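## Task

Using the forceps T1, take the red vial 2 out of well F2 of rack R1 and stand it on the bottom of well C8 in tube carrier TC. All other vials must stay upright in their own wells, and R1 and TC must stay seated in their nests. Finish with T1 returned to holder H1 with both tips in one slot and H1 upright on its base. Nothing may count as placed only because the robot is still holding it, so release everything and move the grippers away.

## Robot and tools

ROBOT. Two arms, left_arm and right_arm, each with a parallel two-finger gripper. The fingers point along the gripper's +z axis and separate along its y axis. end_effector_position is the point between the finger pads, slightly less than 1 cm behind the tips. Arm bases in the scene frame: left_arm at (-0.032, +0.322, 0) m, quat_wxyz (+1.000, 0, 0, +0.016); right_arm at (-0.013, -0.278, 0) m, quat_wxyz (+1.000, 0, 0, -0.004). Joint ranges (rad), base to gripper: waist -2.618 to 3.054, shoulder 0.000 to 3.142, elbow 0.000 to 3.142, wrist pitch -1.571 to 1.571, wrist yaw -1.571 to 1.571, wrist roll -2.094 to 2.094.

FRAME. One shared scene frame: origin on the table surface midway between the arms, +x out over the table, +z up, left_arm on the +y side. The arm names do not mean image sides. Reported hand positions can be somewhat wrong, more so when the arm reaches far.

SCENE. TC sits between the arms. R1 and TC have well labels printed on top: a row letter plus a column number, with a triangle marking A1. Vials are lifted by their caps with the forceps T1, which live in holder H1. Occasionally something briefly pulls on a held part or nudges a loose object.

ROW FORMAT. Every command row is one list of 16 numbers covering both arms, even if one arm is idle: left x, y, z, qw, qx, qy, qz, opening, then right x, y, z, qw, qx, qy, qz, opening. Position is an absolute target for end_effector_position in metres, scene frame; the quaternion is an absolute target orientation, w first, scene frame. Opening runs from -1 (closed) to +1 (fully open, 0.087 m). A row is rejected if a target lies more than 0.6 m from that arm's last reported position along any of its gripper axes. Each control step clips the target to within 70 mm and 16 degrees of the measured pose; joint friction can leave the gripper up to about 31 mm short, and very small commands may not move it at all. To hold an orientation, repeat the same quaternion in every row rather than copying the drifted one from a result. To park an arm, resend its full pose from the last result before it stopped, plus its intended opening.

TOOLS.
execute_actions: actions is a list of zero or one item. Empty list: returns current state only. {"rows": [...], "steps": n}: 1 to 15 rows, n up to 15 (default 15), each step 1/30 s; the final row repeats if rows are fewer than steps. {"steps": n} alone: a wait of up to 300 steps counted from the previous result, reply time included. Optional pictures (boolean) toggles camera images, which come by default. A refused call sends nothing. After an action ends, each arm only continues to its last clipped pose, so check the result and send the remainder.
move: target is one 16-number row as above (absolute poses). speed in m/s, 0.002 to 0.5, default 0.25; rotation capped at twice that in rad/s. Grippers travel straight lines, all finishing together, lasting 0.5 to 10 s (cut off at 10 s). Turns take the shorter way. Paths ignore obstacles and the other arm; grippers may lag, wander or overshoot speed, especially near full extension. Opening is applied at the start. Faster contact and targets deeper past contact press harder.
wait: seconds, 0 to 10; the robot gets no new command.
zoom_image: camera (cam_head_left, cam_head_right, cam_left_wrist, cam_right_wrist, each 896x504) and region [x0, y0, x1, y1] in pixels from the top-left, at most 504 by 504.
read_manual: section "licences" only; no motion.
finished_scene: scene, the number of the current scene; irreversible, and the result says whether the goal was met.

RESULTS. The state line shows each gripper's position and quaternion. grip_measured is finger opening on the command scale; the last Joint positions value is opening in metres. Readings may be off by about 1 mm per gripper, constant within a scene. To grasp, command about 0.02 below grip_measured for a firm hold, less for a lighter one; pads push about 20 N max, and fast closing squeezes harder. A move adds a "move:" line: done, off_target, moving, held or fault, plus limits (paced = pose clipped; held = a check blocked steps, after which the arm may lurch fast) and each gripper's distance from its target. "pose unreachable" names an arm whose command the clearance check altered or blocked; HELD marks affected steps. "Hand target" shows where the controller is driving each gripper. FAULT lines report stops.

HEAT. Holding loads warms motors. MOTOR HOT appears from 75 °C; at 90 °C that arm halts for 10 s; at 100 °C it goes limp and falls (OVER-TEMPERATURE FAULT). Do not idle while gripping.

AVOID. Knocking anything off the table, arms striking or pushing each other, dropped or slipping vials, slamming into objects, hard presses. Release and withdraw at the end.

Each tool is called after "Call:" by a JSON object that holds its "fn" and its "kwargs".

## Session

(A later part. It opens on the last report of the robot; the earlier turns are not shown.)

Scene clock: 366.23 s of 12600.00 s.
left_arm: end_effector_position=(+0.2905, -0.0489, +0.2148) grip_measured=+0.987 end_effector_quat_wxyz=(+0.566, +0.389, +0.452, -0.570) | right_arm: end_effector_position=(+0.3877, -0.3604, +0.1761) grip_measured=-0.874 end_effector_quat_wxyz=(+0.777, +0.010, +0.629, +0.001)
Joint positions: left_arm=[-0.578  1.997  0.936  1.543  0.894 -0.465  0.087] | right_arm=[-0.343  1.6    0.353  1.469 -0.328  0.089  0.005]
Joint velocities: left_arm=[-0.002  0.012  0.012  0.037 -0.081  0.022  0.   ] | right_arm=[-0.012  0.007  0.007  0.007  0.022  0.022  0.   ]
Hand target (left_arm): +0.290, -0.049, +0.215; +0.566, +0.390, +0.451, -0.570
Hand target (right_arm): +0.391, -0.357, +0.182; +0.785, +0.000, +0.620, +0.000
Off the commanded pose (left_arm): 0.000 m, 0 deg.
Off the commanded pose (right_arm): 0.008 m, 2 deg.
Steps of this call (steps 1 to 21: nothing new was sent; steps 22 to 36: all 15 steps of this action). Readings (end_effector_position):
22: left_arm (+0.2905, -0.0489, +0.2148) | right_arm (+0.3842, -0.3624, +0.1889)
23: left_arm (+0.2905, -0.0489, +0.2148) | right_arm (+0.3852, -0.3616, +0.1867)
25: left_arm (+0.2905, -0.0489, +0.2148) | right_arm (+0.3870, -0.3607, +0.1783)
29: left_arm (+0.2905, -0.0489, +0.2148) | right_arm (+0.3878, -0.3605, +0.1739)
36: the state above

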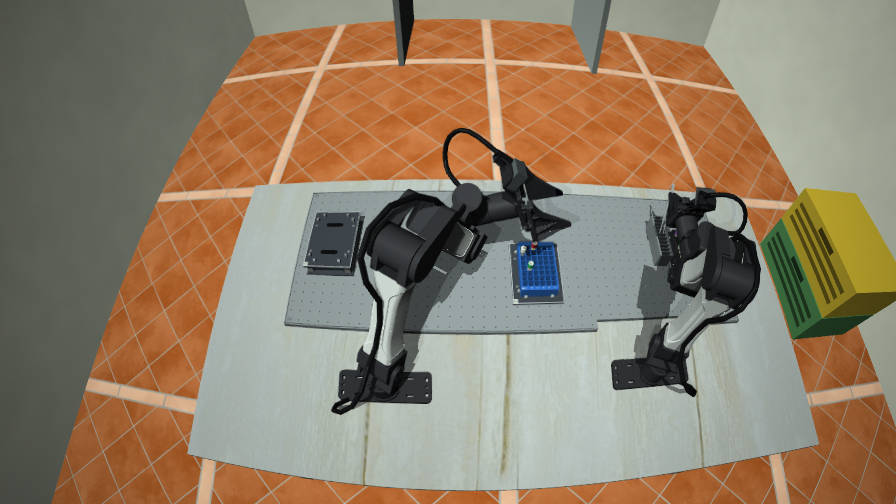

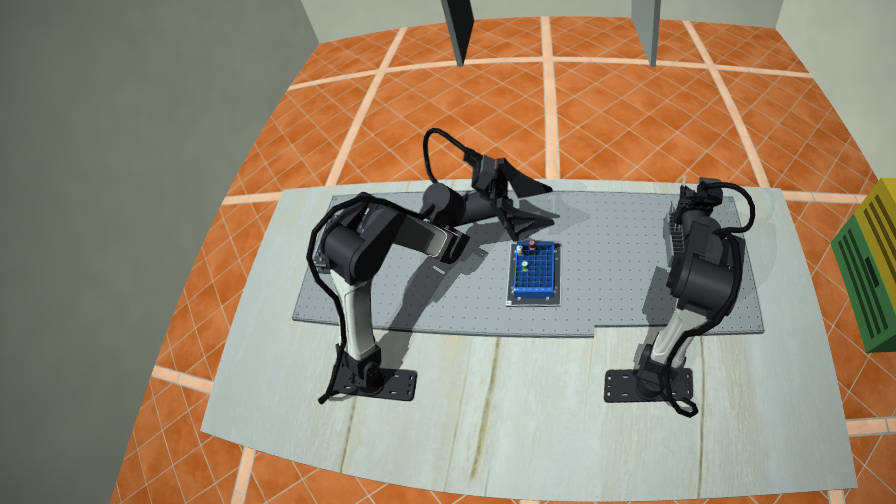

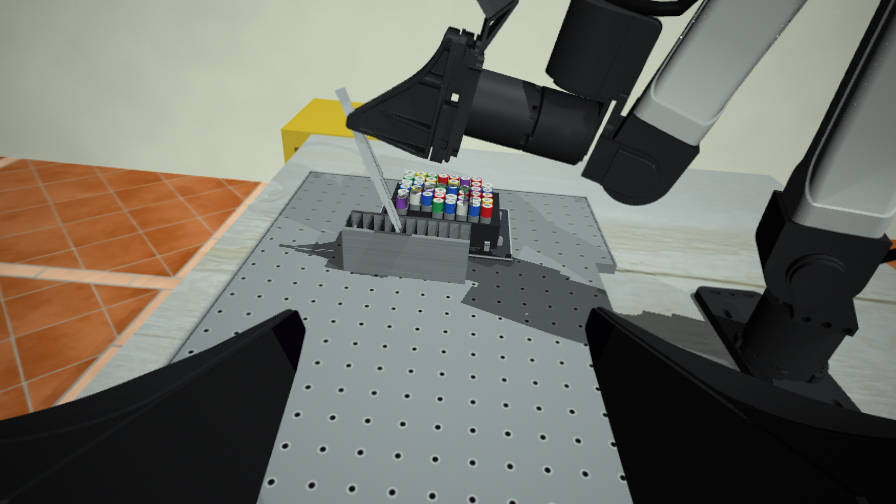

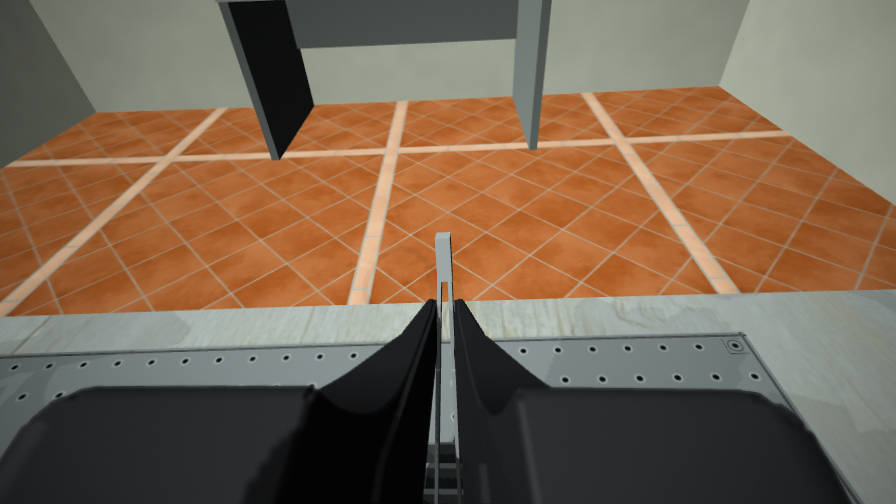

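Call:
{"fn": "execute_actions", "kwargs": {"actions": []}}

Call:
{"fn": "zoom_image", "kwargs": {"camera": "cam_left_wrist", "region": [300,60,540,300]}}

Scene clock: 370.03 s of 12600.00 s.
left_arm: end_effector_position=(+0.2905, -0.0489, +0.2148) grip_measured=+0.987 end_effector_quat_wxyz=(+0.566, +0.389, +0.452, -0.570) | right_arm: end_effector_position=(+0.3877, -0.3604, +0.1767) grip_measured=-0.874 end_effector_quat_wxyz=(+0.778, +0.009, +0.628, +0.000)
Joint positions: left_arm=[-0.578  1.997  0.936  1.543  0.894 -0.465  0.087] | right_arm=[-0.343  1.6    0.353  1.471 -0.328  0.089  0.005]
Joint velocities: left_arm=[ 0.007 -0.007  0.002  0.007 -0.022  0.007 -0.001] | right_arm=[ 0.012  0.002 -0.007 -0.022 -0.066 -0.066  0.001]
Hand target (left_arm): +0.290, -0.049, +0.215; +0.566, +0.390, +0.451, -0.570
Hand target (right_arm): +0.391, -0.357, +0.182; +0.785, +0.000, +0.620, +0.000
Off the commanded pose (left_arm): 0.000 m, 0 deg.
Off the commanded pose (right_arm): 0.007 m, 2 deg.
Steps of this call (steps 1 to 90: nothing new was sent; then 0.80 s passed at rest). Readings (end_effector_position):
1: left_arm (+0.2905, -0.0489, +0.2148) | right_arm (+0.3877, -0.3604, +0.1763)
2: left_arm (+0.2905, -0.0489, +0.2148) | right_arm (+0.3877, -0.3604, +0.1764)
4: left_arm (+0.2905, -0.0489, +0.2148) | right_arm (+0.3877, -0.3604, +0.1765)
8: left_arm (+0.2905, -0.0489, +0.2148) | right_arm (+0.3877, -0.3604, +0.1766)
90: the state above

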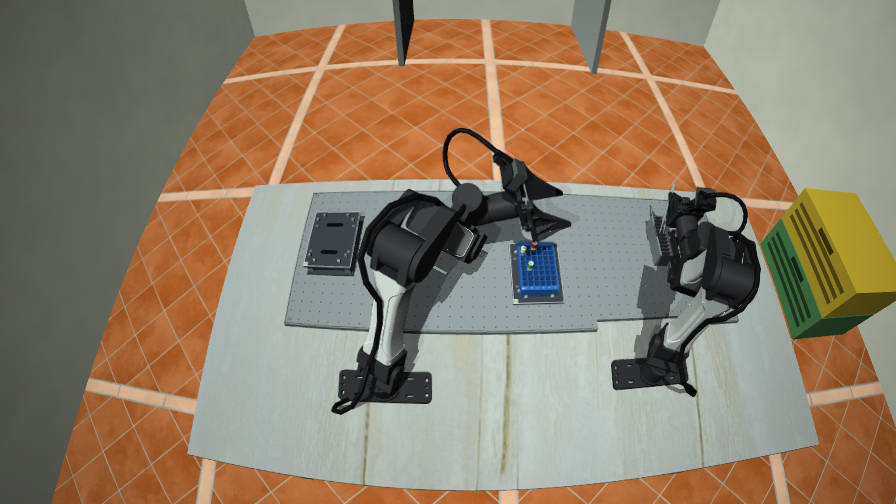

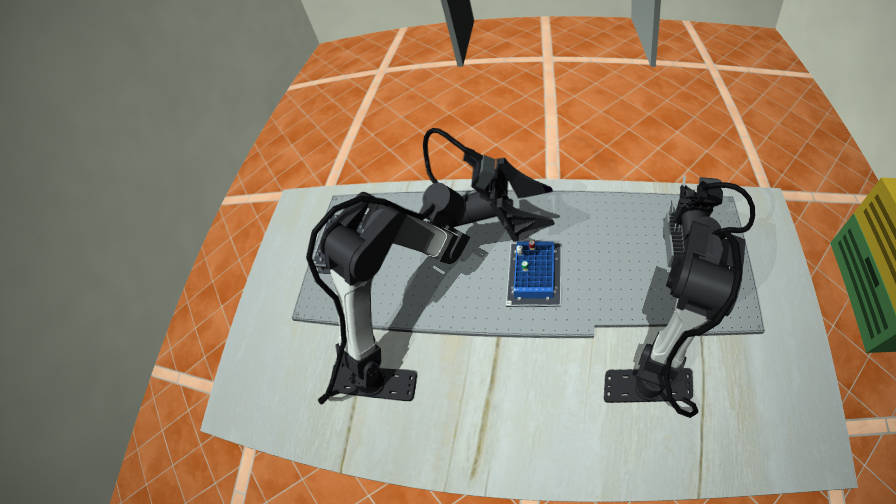

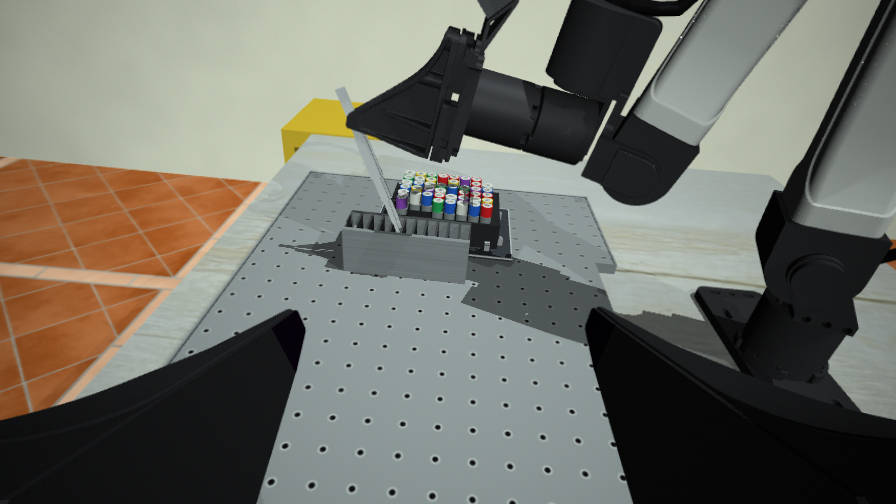

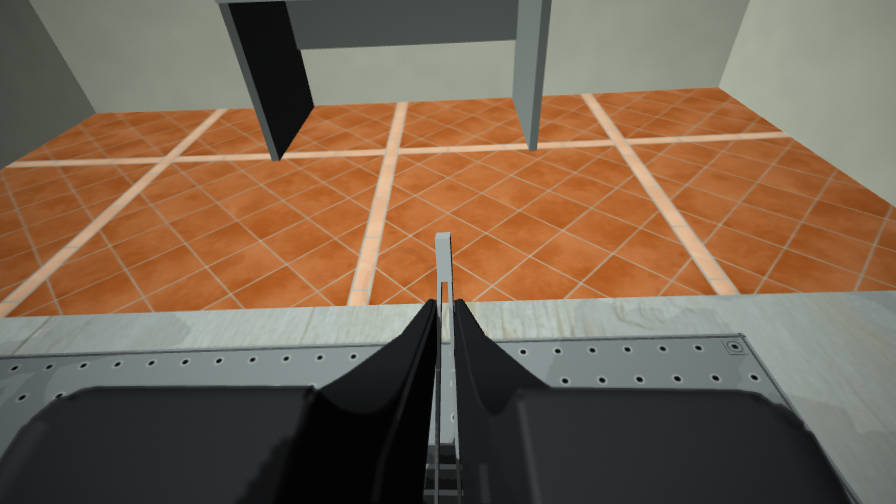

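Region (300, 60, 540, 300) of cam_left_wrist's 896x504 image, scaled by 2.100, with more detail than that image has.

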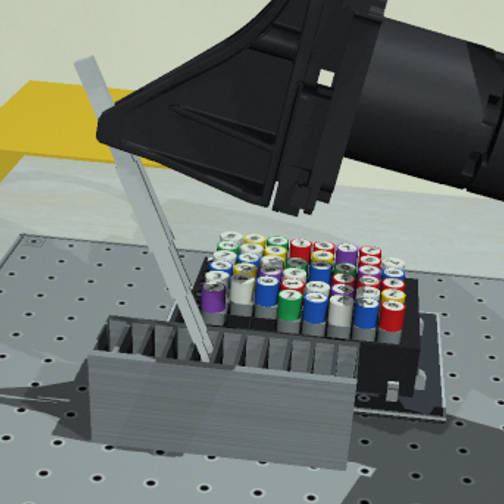

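Call:
{"fn": "move", "kwargs": {"target": [0.2901,-0.0489,0.2146,0.566,0.39,0.451,-0.57,1,0.37,-0.357,0.18,0.785,0,0.62,0,-0.85], "speed": 0.01}}

Call:
{"fn": "zoom_image", "kwargs": {"camera": "cam_left_wrist", "region": [300,60,540,300]}}

Scene clock: 373.07 s of 12600.00 s.
left_arm: end_effector_position=(+0.2905, -0.0489, +0.2148) grip_measured=+0.987 end_effector_quat_wxyz=(+0.566, +0.389, +0.452, -0.570) | right_arm: end_effector_position=(+0.3767, -0.3572, +0.1738) grip_measured=-0.850 end_effector_quat_wxyz=(+0.778, +0.005, +0.629, +0.003)
Joint positions: left_arm=[-0.578  1.997  0.936  1.543  0.894 -0.465  0.087] | right_arm=[-0.354  1.577  0.308  1.494 -0.349  0.089  0.007]
Joint velocities: left_arm=[ 0.012 -0.007 -0.007 -0.022  0.022 -0.022  0.   ] | right_arm=[ 0.002  0.017 -0.012  0.037  0.022 -0.066 -0.001]
Hand target (left_arm): +0.290, -0.049, +0.215; +0.566, +0.390, +0.451, -0.570
Hand target (right_arm): +0.370, -0.357, +0.180; +0.785, +0.000, +0.620, -0.000
Off the commanded pose (left_arm): 0.000 m, 0 deg.
Off the commanded pose (right_arm): 0.009 m, 1 deg.
move: done

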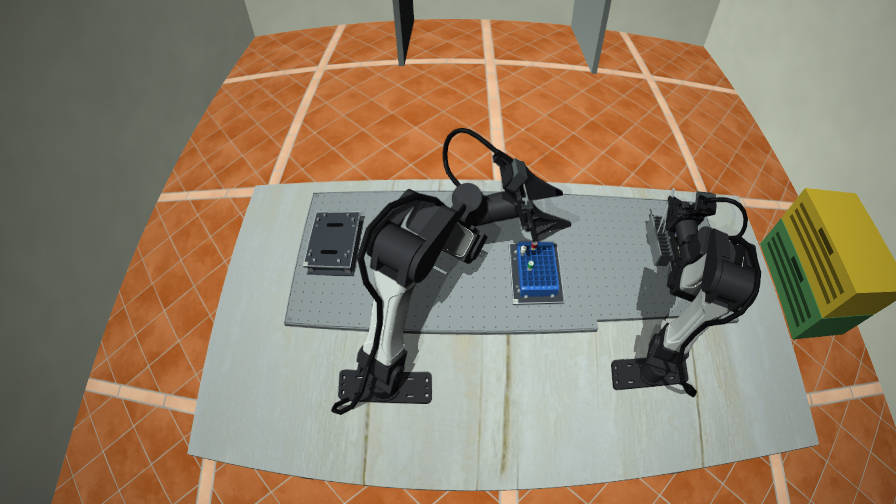

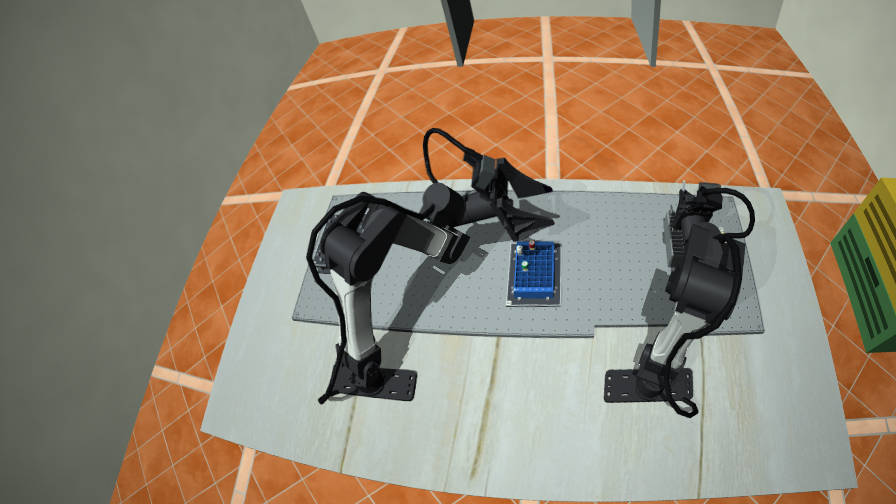

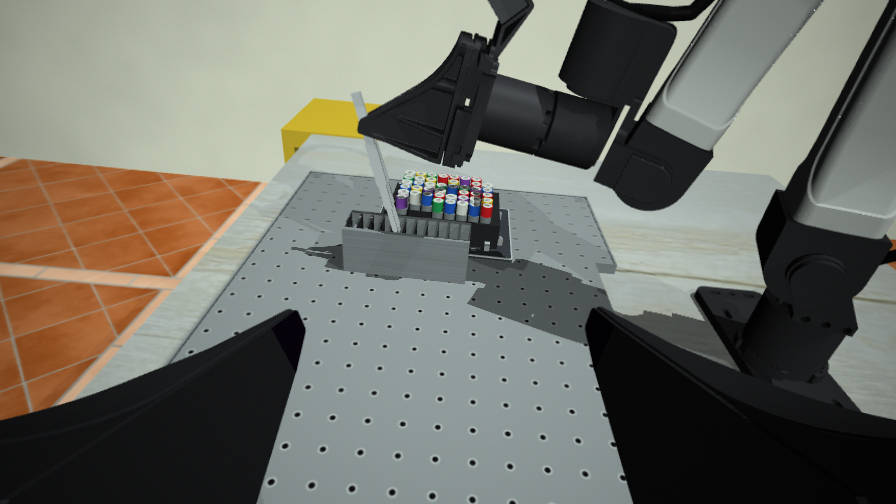

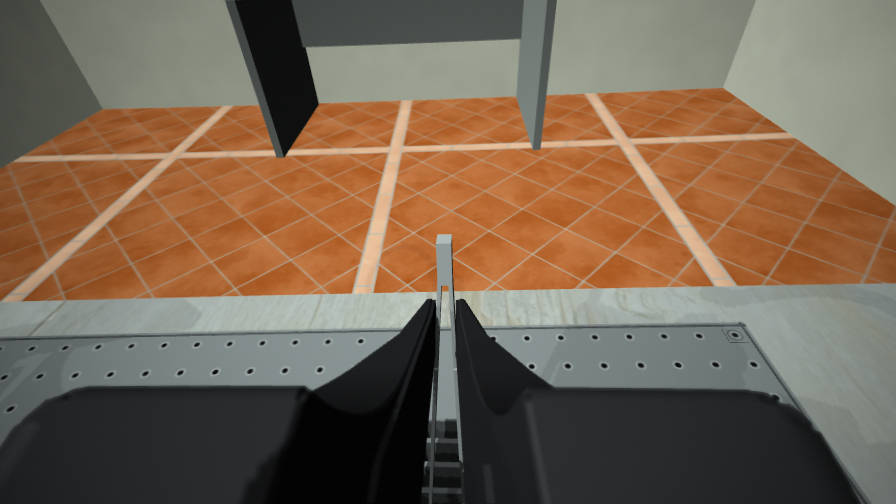

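Region (300, 60, 540, 300) of cam_left_wrist's 896x504 image, scaled by 2.100, with more detail than that image has.

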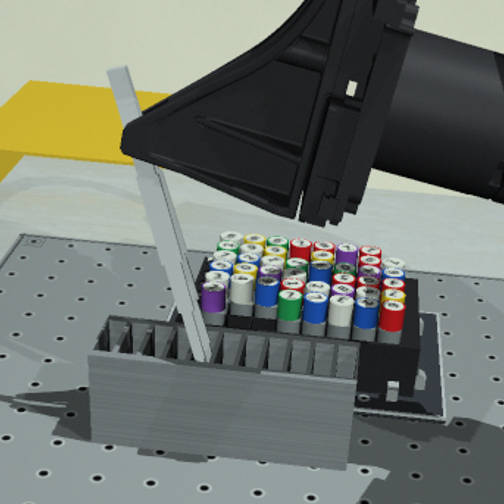

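Working.

Call:
{"fn": "move", "kwargs": {"target": [0.2901,-0.0489,0.2146,0.566,0.39,0.451,-0.57,1,0.343,-0.357,0.174,0.77,0,0.638,0,-0.85], "speed": 0.01}}

Call:
{"fn": "zoom_image", "kwargs": {"camera": "cam_left_wrist", "region": [300,60,540,300]}}

Scene clock: 378.03 s of 12600.00 s.
left_arm: end_effector_position=(+0.2905, -0.0489, +0.2148) grip_measured=+0.987 end_effector_quat_wxyz=(+0.566, +0.389, +0.452, -0.570) | right_arm: end_effector_position=(+0.3491, -0.3574, +0.1774) grip_measured=-0.850 end_effector_quat_wxyz=(+0.774, +0.001, +0.634, +0.001)
Joint positions: left_arm=[-0.578  1.997  0.936  1.543  0.894 -0.465  0.087] | right_arm=[-0.406  1.426  0.225  1.417 -0.405  0.089  0.007]
Joint velocities: left_arm=[ 0.002  0.002 -0.017 -0.022 -0.051  0.022 -0.   ] | right_arm=[-0.007  0.012  0.007 -0.007  0.037  0.051  0.   ]
Hand target (left_arm): +0.290, -0.049, +0.215; +0.566, +0.390, +0.451, -0.570
Hand target (right_arm): +0.343, -0.357, +0.174; +0.770, -0.001, +0.638, -0.000
Off the commanded pose (left_arm): 0.000 m, 0 deg.
Off the commanded pose (right_arm): 0.007 m, 1 deg.
move: done

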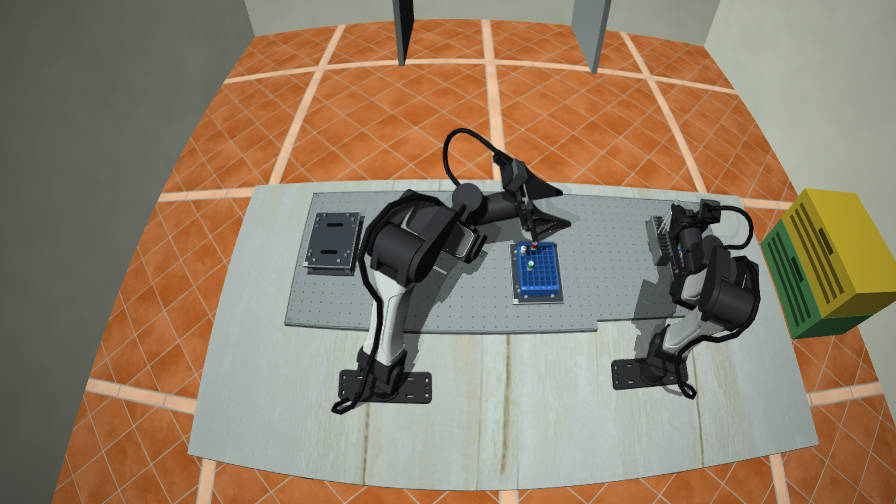

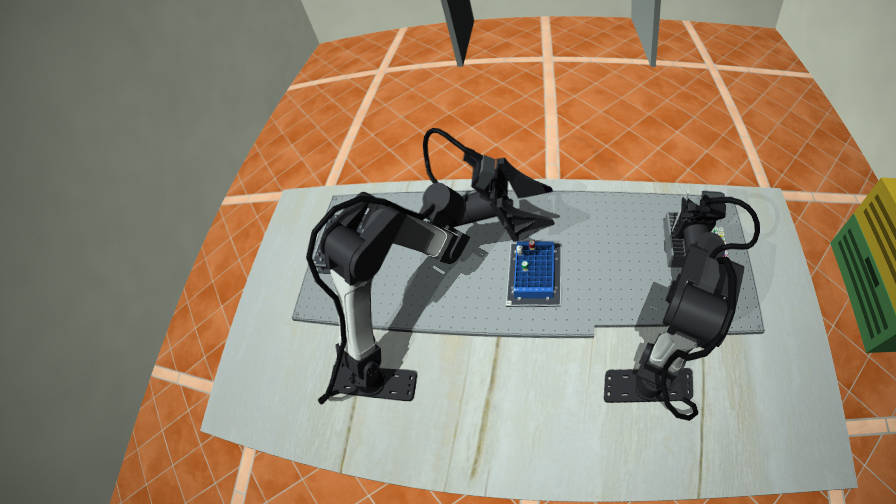

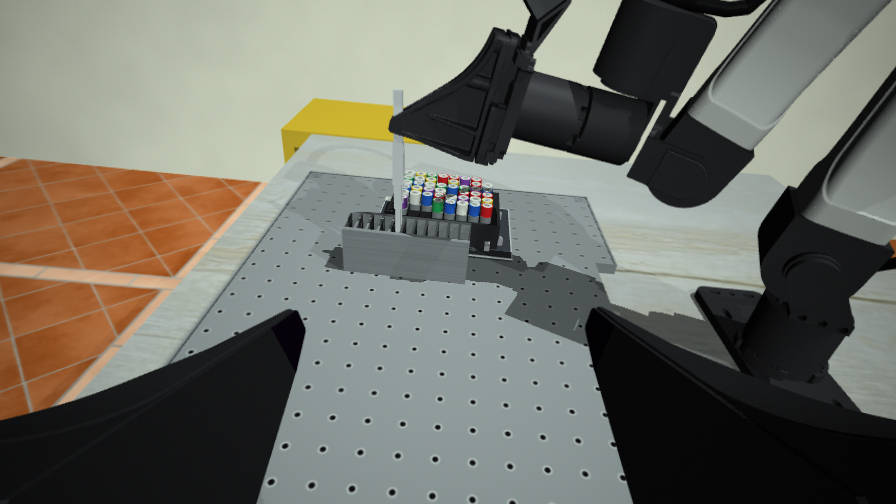

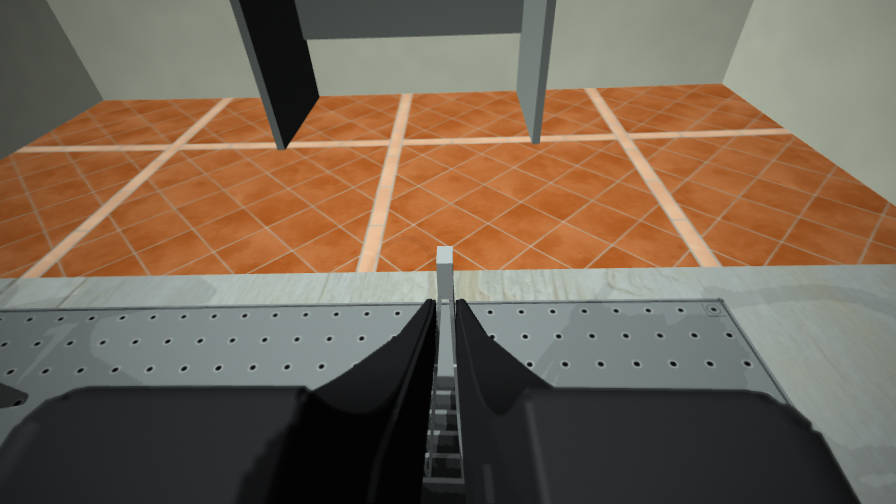

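Region (300, 60, 540, 300) of cam_left_wrist's 896x504 image, scaled by 2.100, with more detail than that image has.

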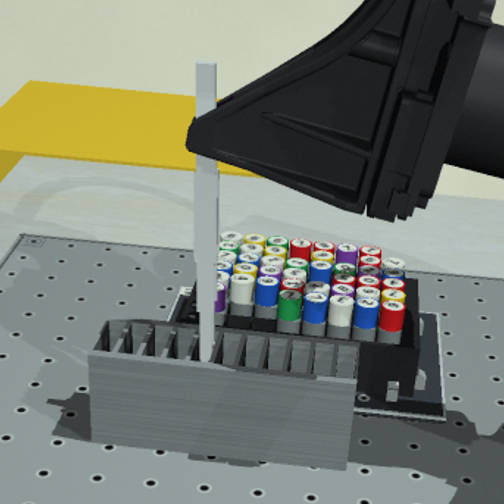

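Call:
{"fn": "move", "kwargs": {"target": [0.2901,-0.0489,0.2146,0.566,0.39,0.451,-0.57,1,0.346,-0.357,0.148,0.73,0,0.683,0,-0.85], "speed": 0.012}}

Call:
{"fn": "zoom_image", "kwargs": {"camera": "cam_left_wrist", "region": [300,60,540,300]}}

Scene clock: 384.73 s of 12600.00 s.
left_arm: end_effector_position=(+0.2905, -0.0489, +0.2148) grip_measured=+0.987 end_effector_quat_wxyz=(+0.566, +0.389, +0.452, -0.570) | right_arm: end_effector_position=(+0.3471, -0.3586, +0.1450) grip_measured=-0.850 end_effector_quat_wxyz=(+0.730, +0.005, +0.684, +0.001)
Joint positions: left_arm=[-0.578  1.997  0.936  1.543  0.894 -0.465  0.087] | right_arm=[-0.406  1.407  0.225  1.252 -0.406  0.035  0.007]
Joint velocities: left_arm=[-0.002 -0.002 -0.002  0.051 -0.11  -0.022 -0.001] | right_arm=[-0.007  0.002 -0.002 -0.007 -0.007  0.007 -0.   ]
Hand target (left_arm): +0.290, -0.049, +0.215; +0.566, +0.390, +0.451, -0.570
Hand target (right_arm): +0.347, -0.357, +0.148; +0.730, -0.001, +0.683, +0.000
Off the commanded pose (left_arm): 0.000 m, 0 deg.
Off the commanded pose (right_arm): 0.004 m, 1 deg.
move: done

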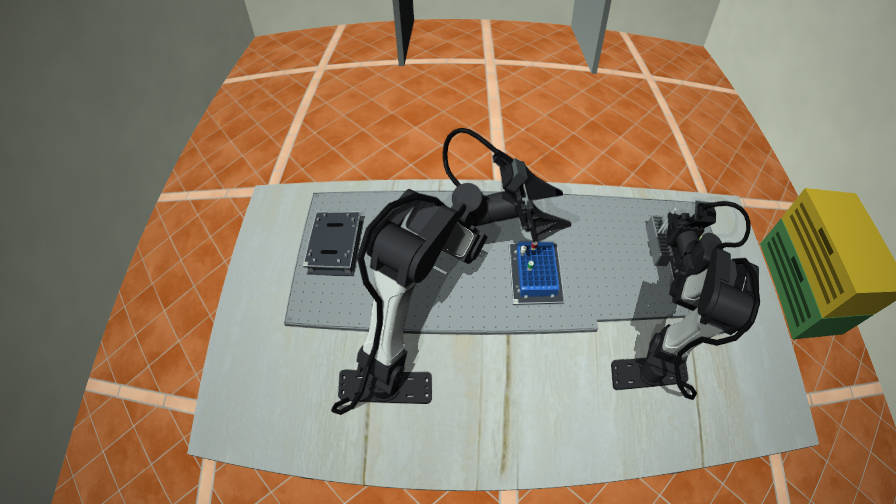

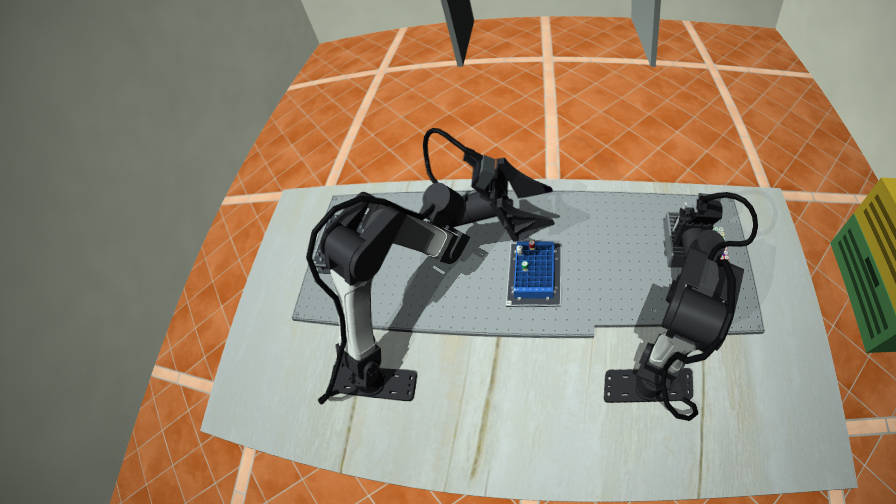

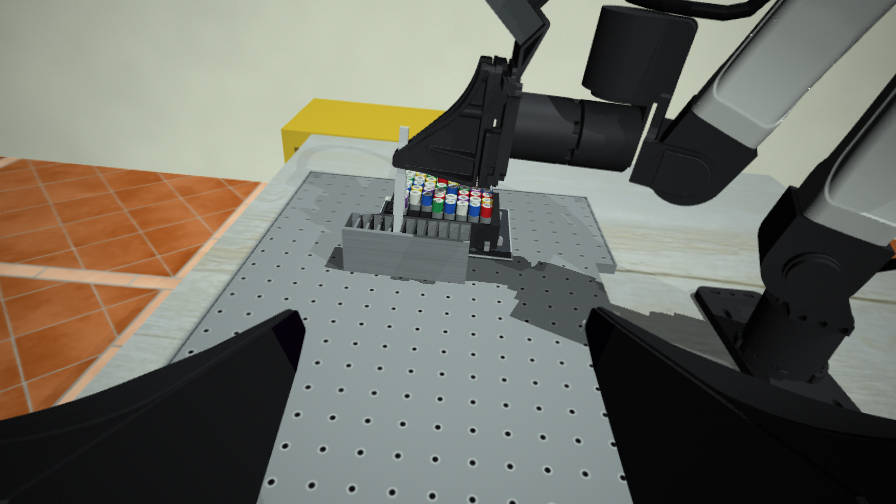

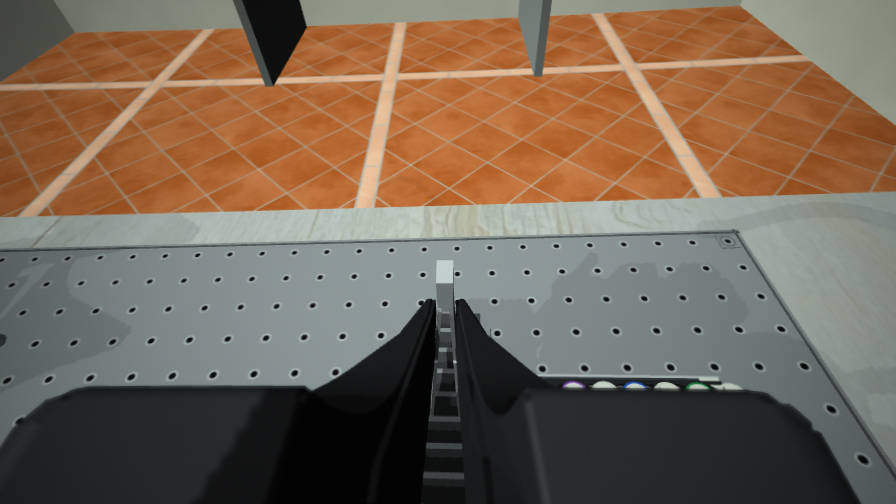

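Region (300, 60, 540, 300) of cam_left_wrist's 896x504 image, scaled by 2.100, with more detail than that image has.

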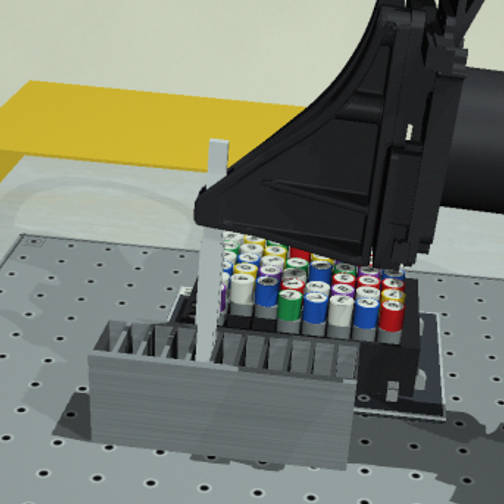

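Call:
{"fn": "move", "kwargs": {"target": [0.2901,-0.0489,0.2146,0.566,0.39,0.451,-0.57,1,0.347,-0.357,0.148,0.73,0,0.683,0,-0.3]}}

Call:
{"fn": "move", "kwargs": {"target": [0.2901,-0.0489,0.2146,0.566,0.39,0.451,-0.57,1,0.29,-0.35,0.23,0.73,0,0.683,0,-0.3], "speed": 0.08}}

Call:
{"fn": "zoom_image", "kwargs": {"camera": "cam_left_wrist", "region": [300,60,540,300]}}

Scene clock: 386.97 s of 12600.00 s.
left_arm: end_effector_position=(+0.2905, -0.0489, +0.2148) grip_measured=+0.987 end_effector_quat_wxyz=(+0.566, +0.389, +0.452, -0.570) | right_arm: end_effector_position=(+0.3469, -0.3585, +0.1435) grip_measured=-0.300 end_effector_quat_wxyz=(+0.728, +0.005, +0.686, +0.001)
Joint positions: left_arm=[-0.578  1.997  0.936  1.543  0.894 -0.465  0.087] | right_arm=[-0.406  1.406  0.225  1.245 -0.406  0.035  0.031]
Joint velocities: left_arm=[ 0.007  0.002  0.002 -0.037  0.037  0.051 -0.   ] | right_arm=[-0.002 -0.017 -0.002 -0.037  0.037 -0.037 -0.   ]
Hand target (left_arm): +0.290, -0.049, +0.215; +0.566, +0.390, +0.451, -0.570
Hand target (right_arm): +0.347, -0.357, +0.148; +0.730, +0.000, +0.683, +0.000
Off the commanded pose (left_arm): 0.000 m, 0 deg.
Off the commanded pose (right_arm): 0.005 m, 1 deg.
move: done

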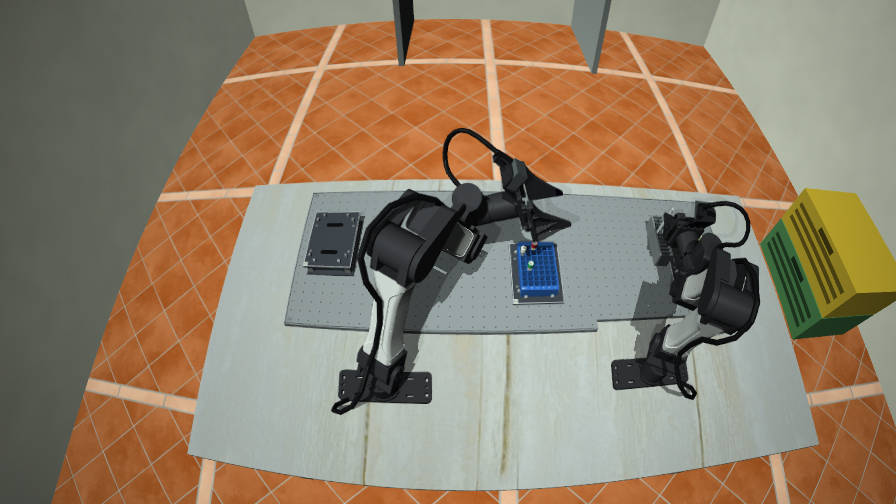

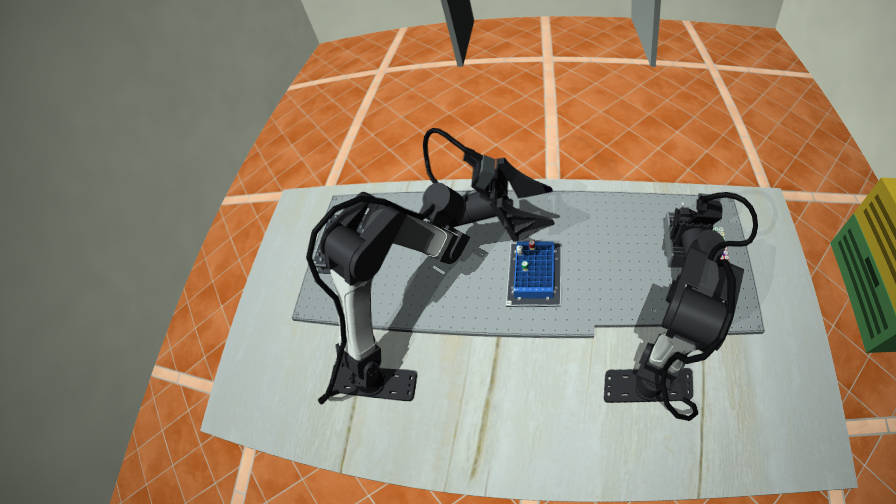

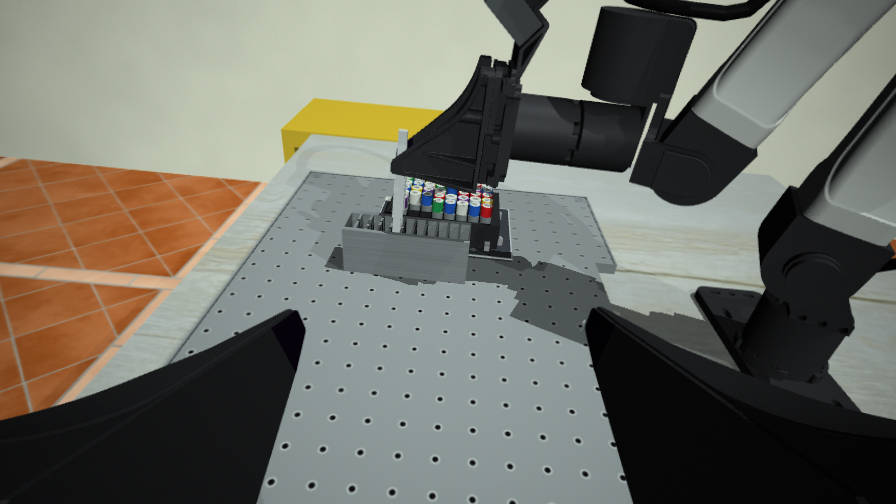

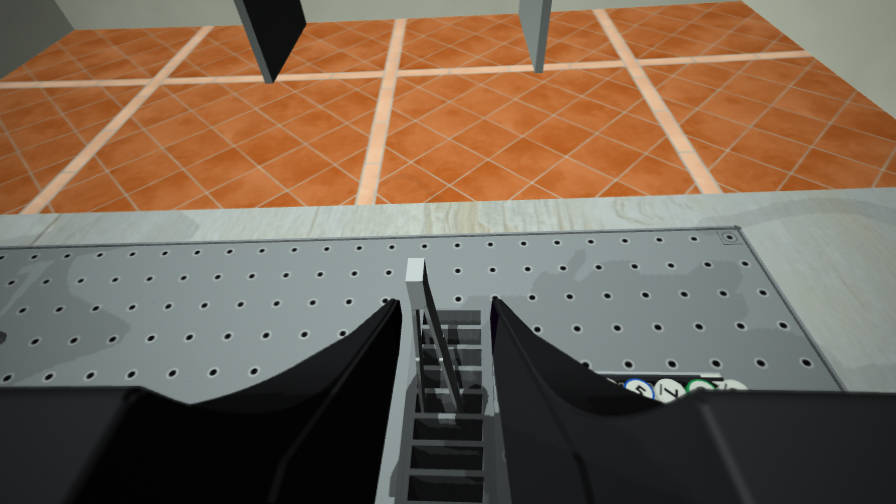

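Scene clock: 388.93 s of 12600.00 s.
left_arm: end_effector_position=(+0.2905, -0.0489, +0.2148) grip_measured=+0.987 end_effector_quat_wxyz=(+0.566, +0.389, +0.452, -0.570) | right_arm: end_effector_position=(+0.2891, -0.3490, +0.2159) grip_measured=-0.300 end_effector_quat_wxyz=(+0.721, +0.005, +0.693, +0.004)
Joint positions: left_arm=[-0.578  1.997  0.936  1.543  0.894 -0.465  0.087] | right_arm=[-0.511  0.717  0.317  0.447 -0.515  0.036  0.031]
Joint velocities: left_arm=[-0.022 -0.002 -0.007  0.007 -0.037  0.066 -0.001] | right_arm=[-0.002 -0.007 -0.017 -0.066 -0.007  0.022 -0.   ]
Hand target (left_arm): +0.290, -0.049, +0.215; +0.566, +0.390, +0.451, -0.570
Hand target (right_arm): +0.288, -0.350, +0.230; +0.730, -0.001, +0.684, -0.001
Off the commanded pose (left_arm): 0.000 m, 0 deg.
Off the commanded pose (right_arm): 0.014 m, 2 deg.
move: off_target (right_arm)

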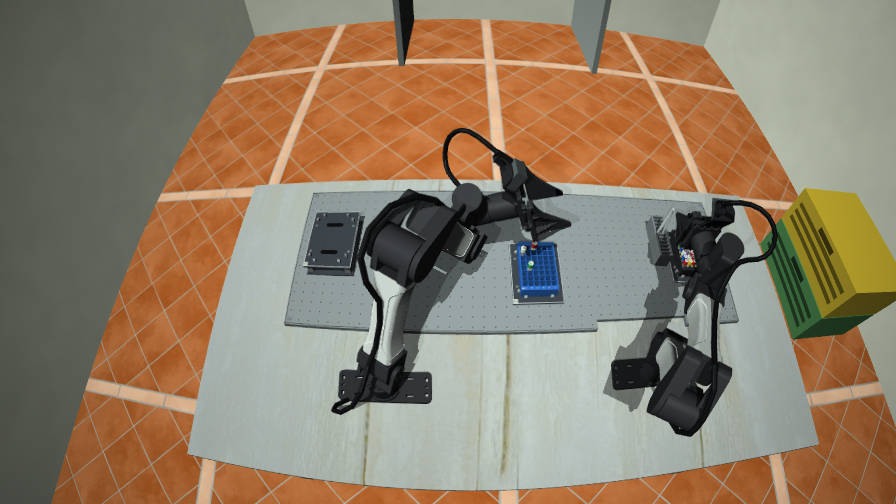

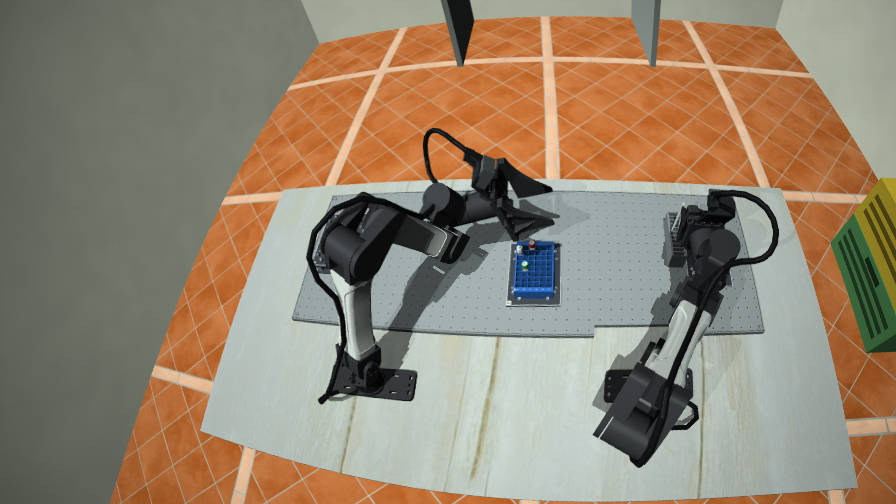

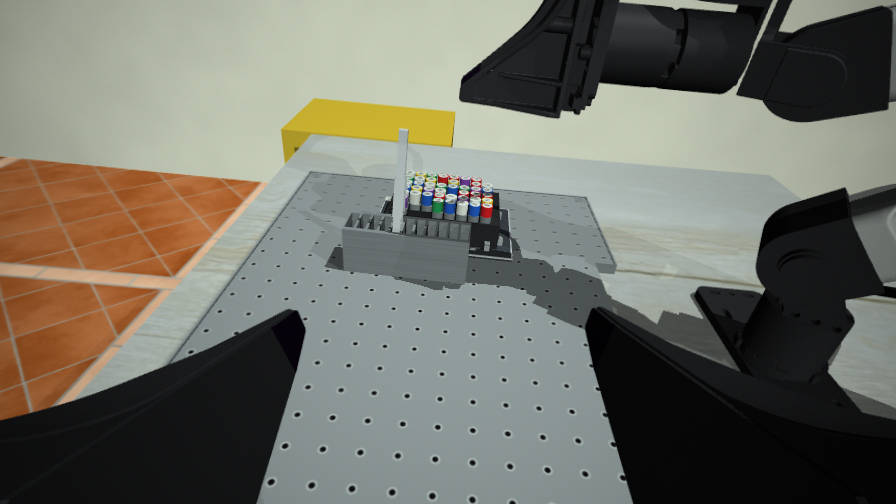

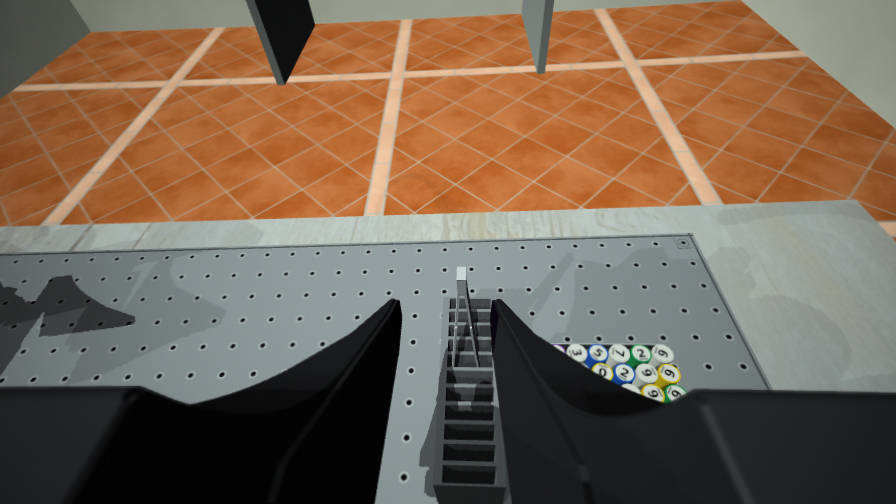

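Region (300, 60, 540, 300) of cam_left_wrist's 896x504 image, scaled by 2.100, with more detail than that image has.

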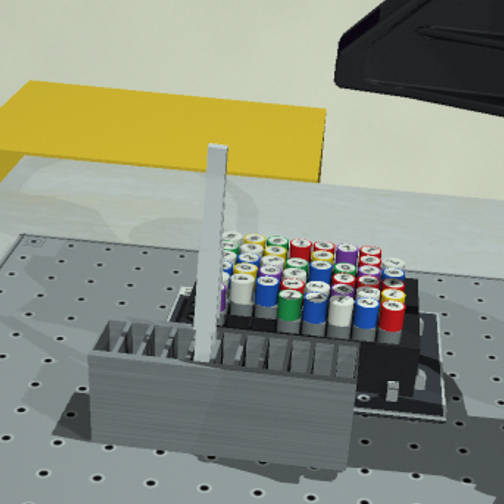

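Call:
{"fn": "finished_scene", "kwargs": {"scene": 1}}

The scene is finished: the task was done.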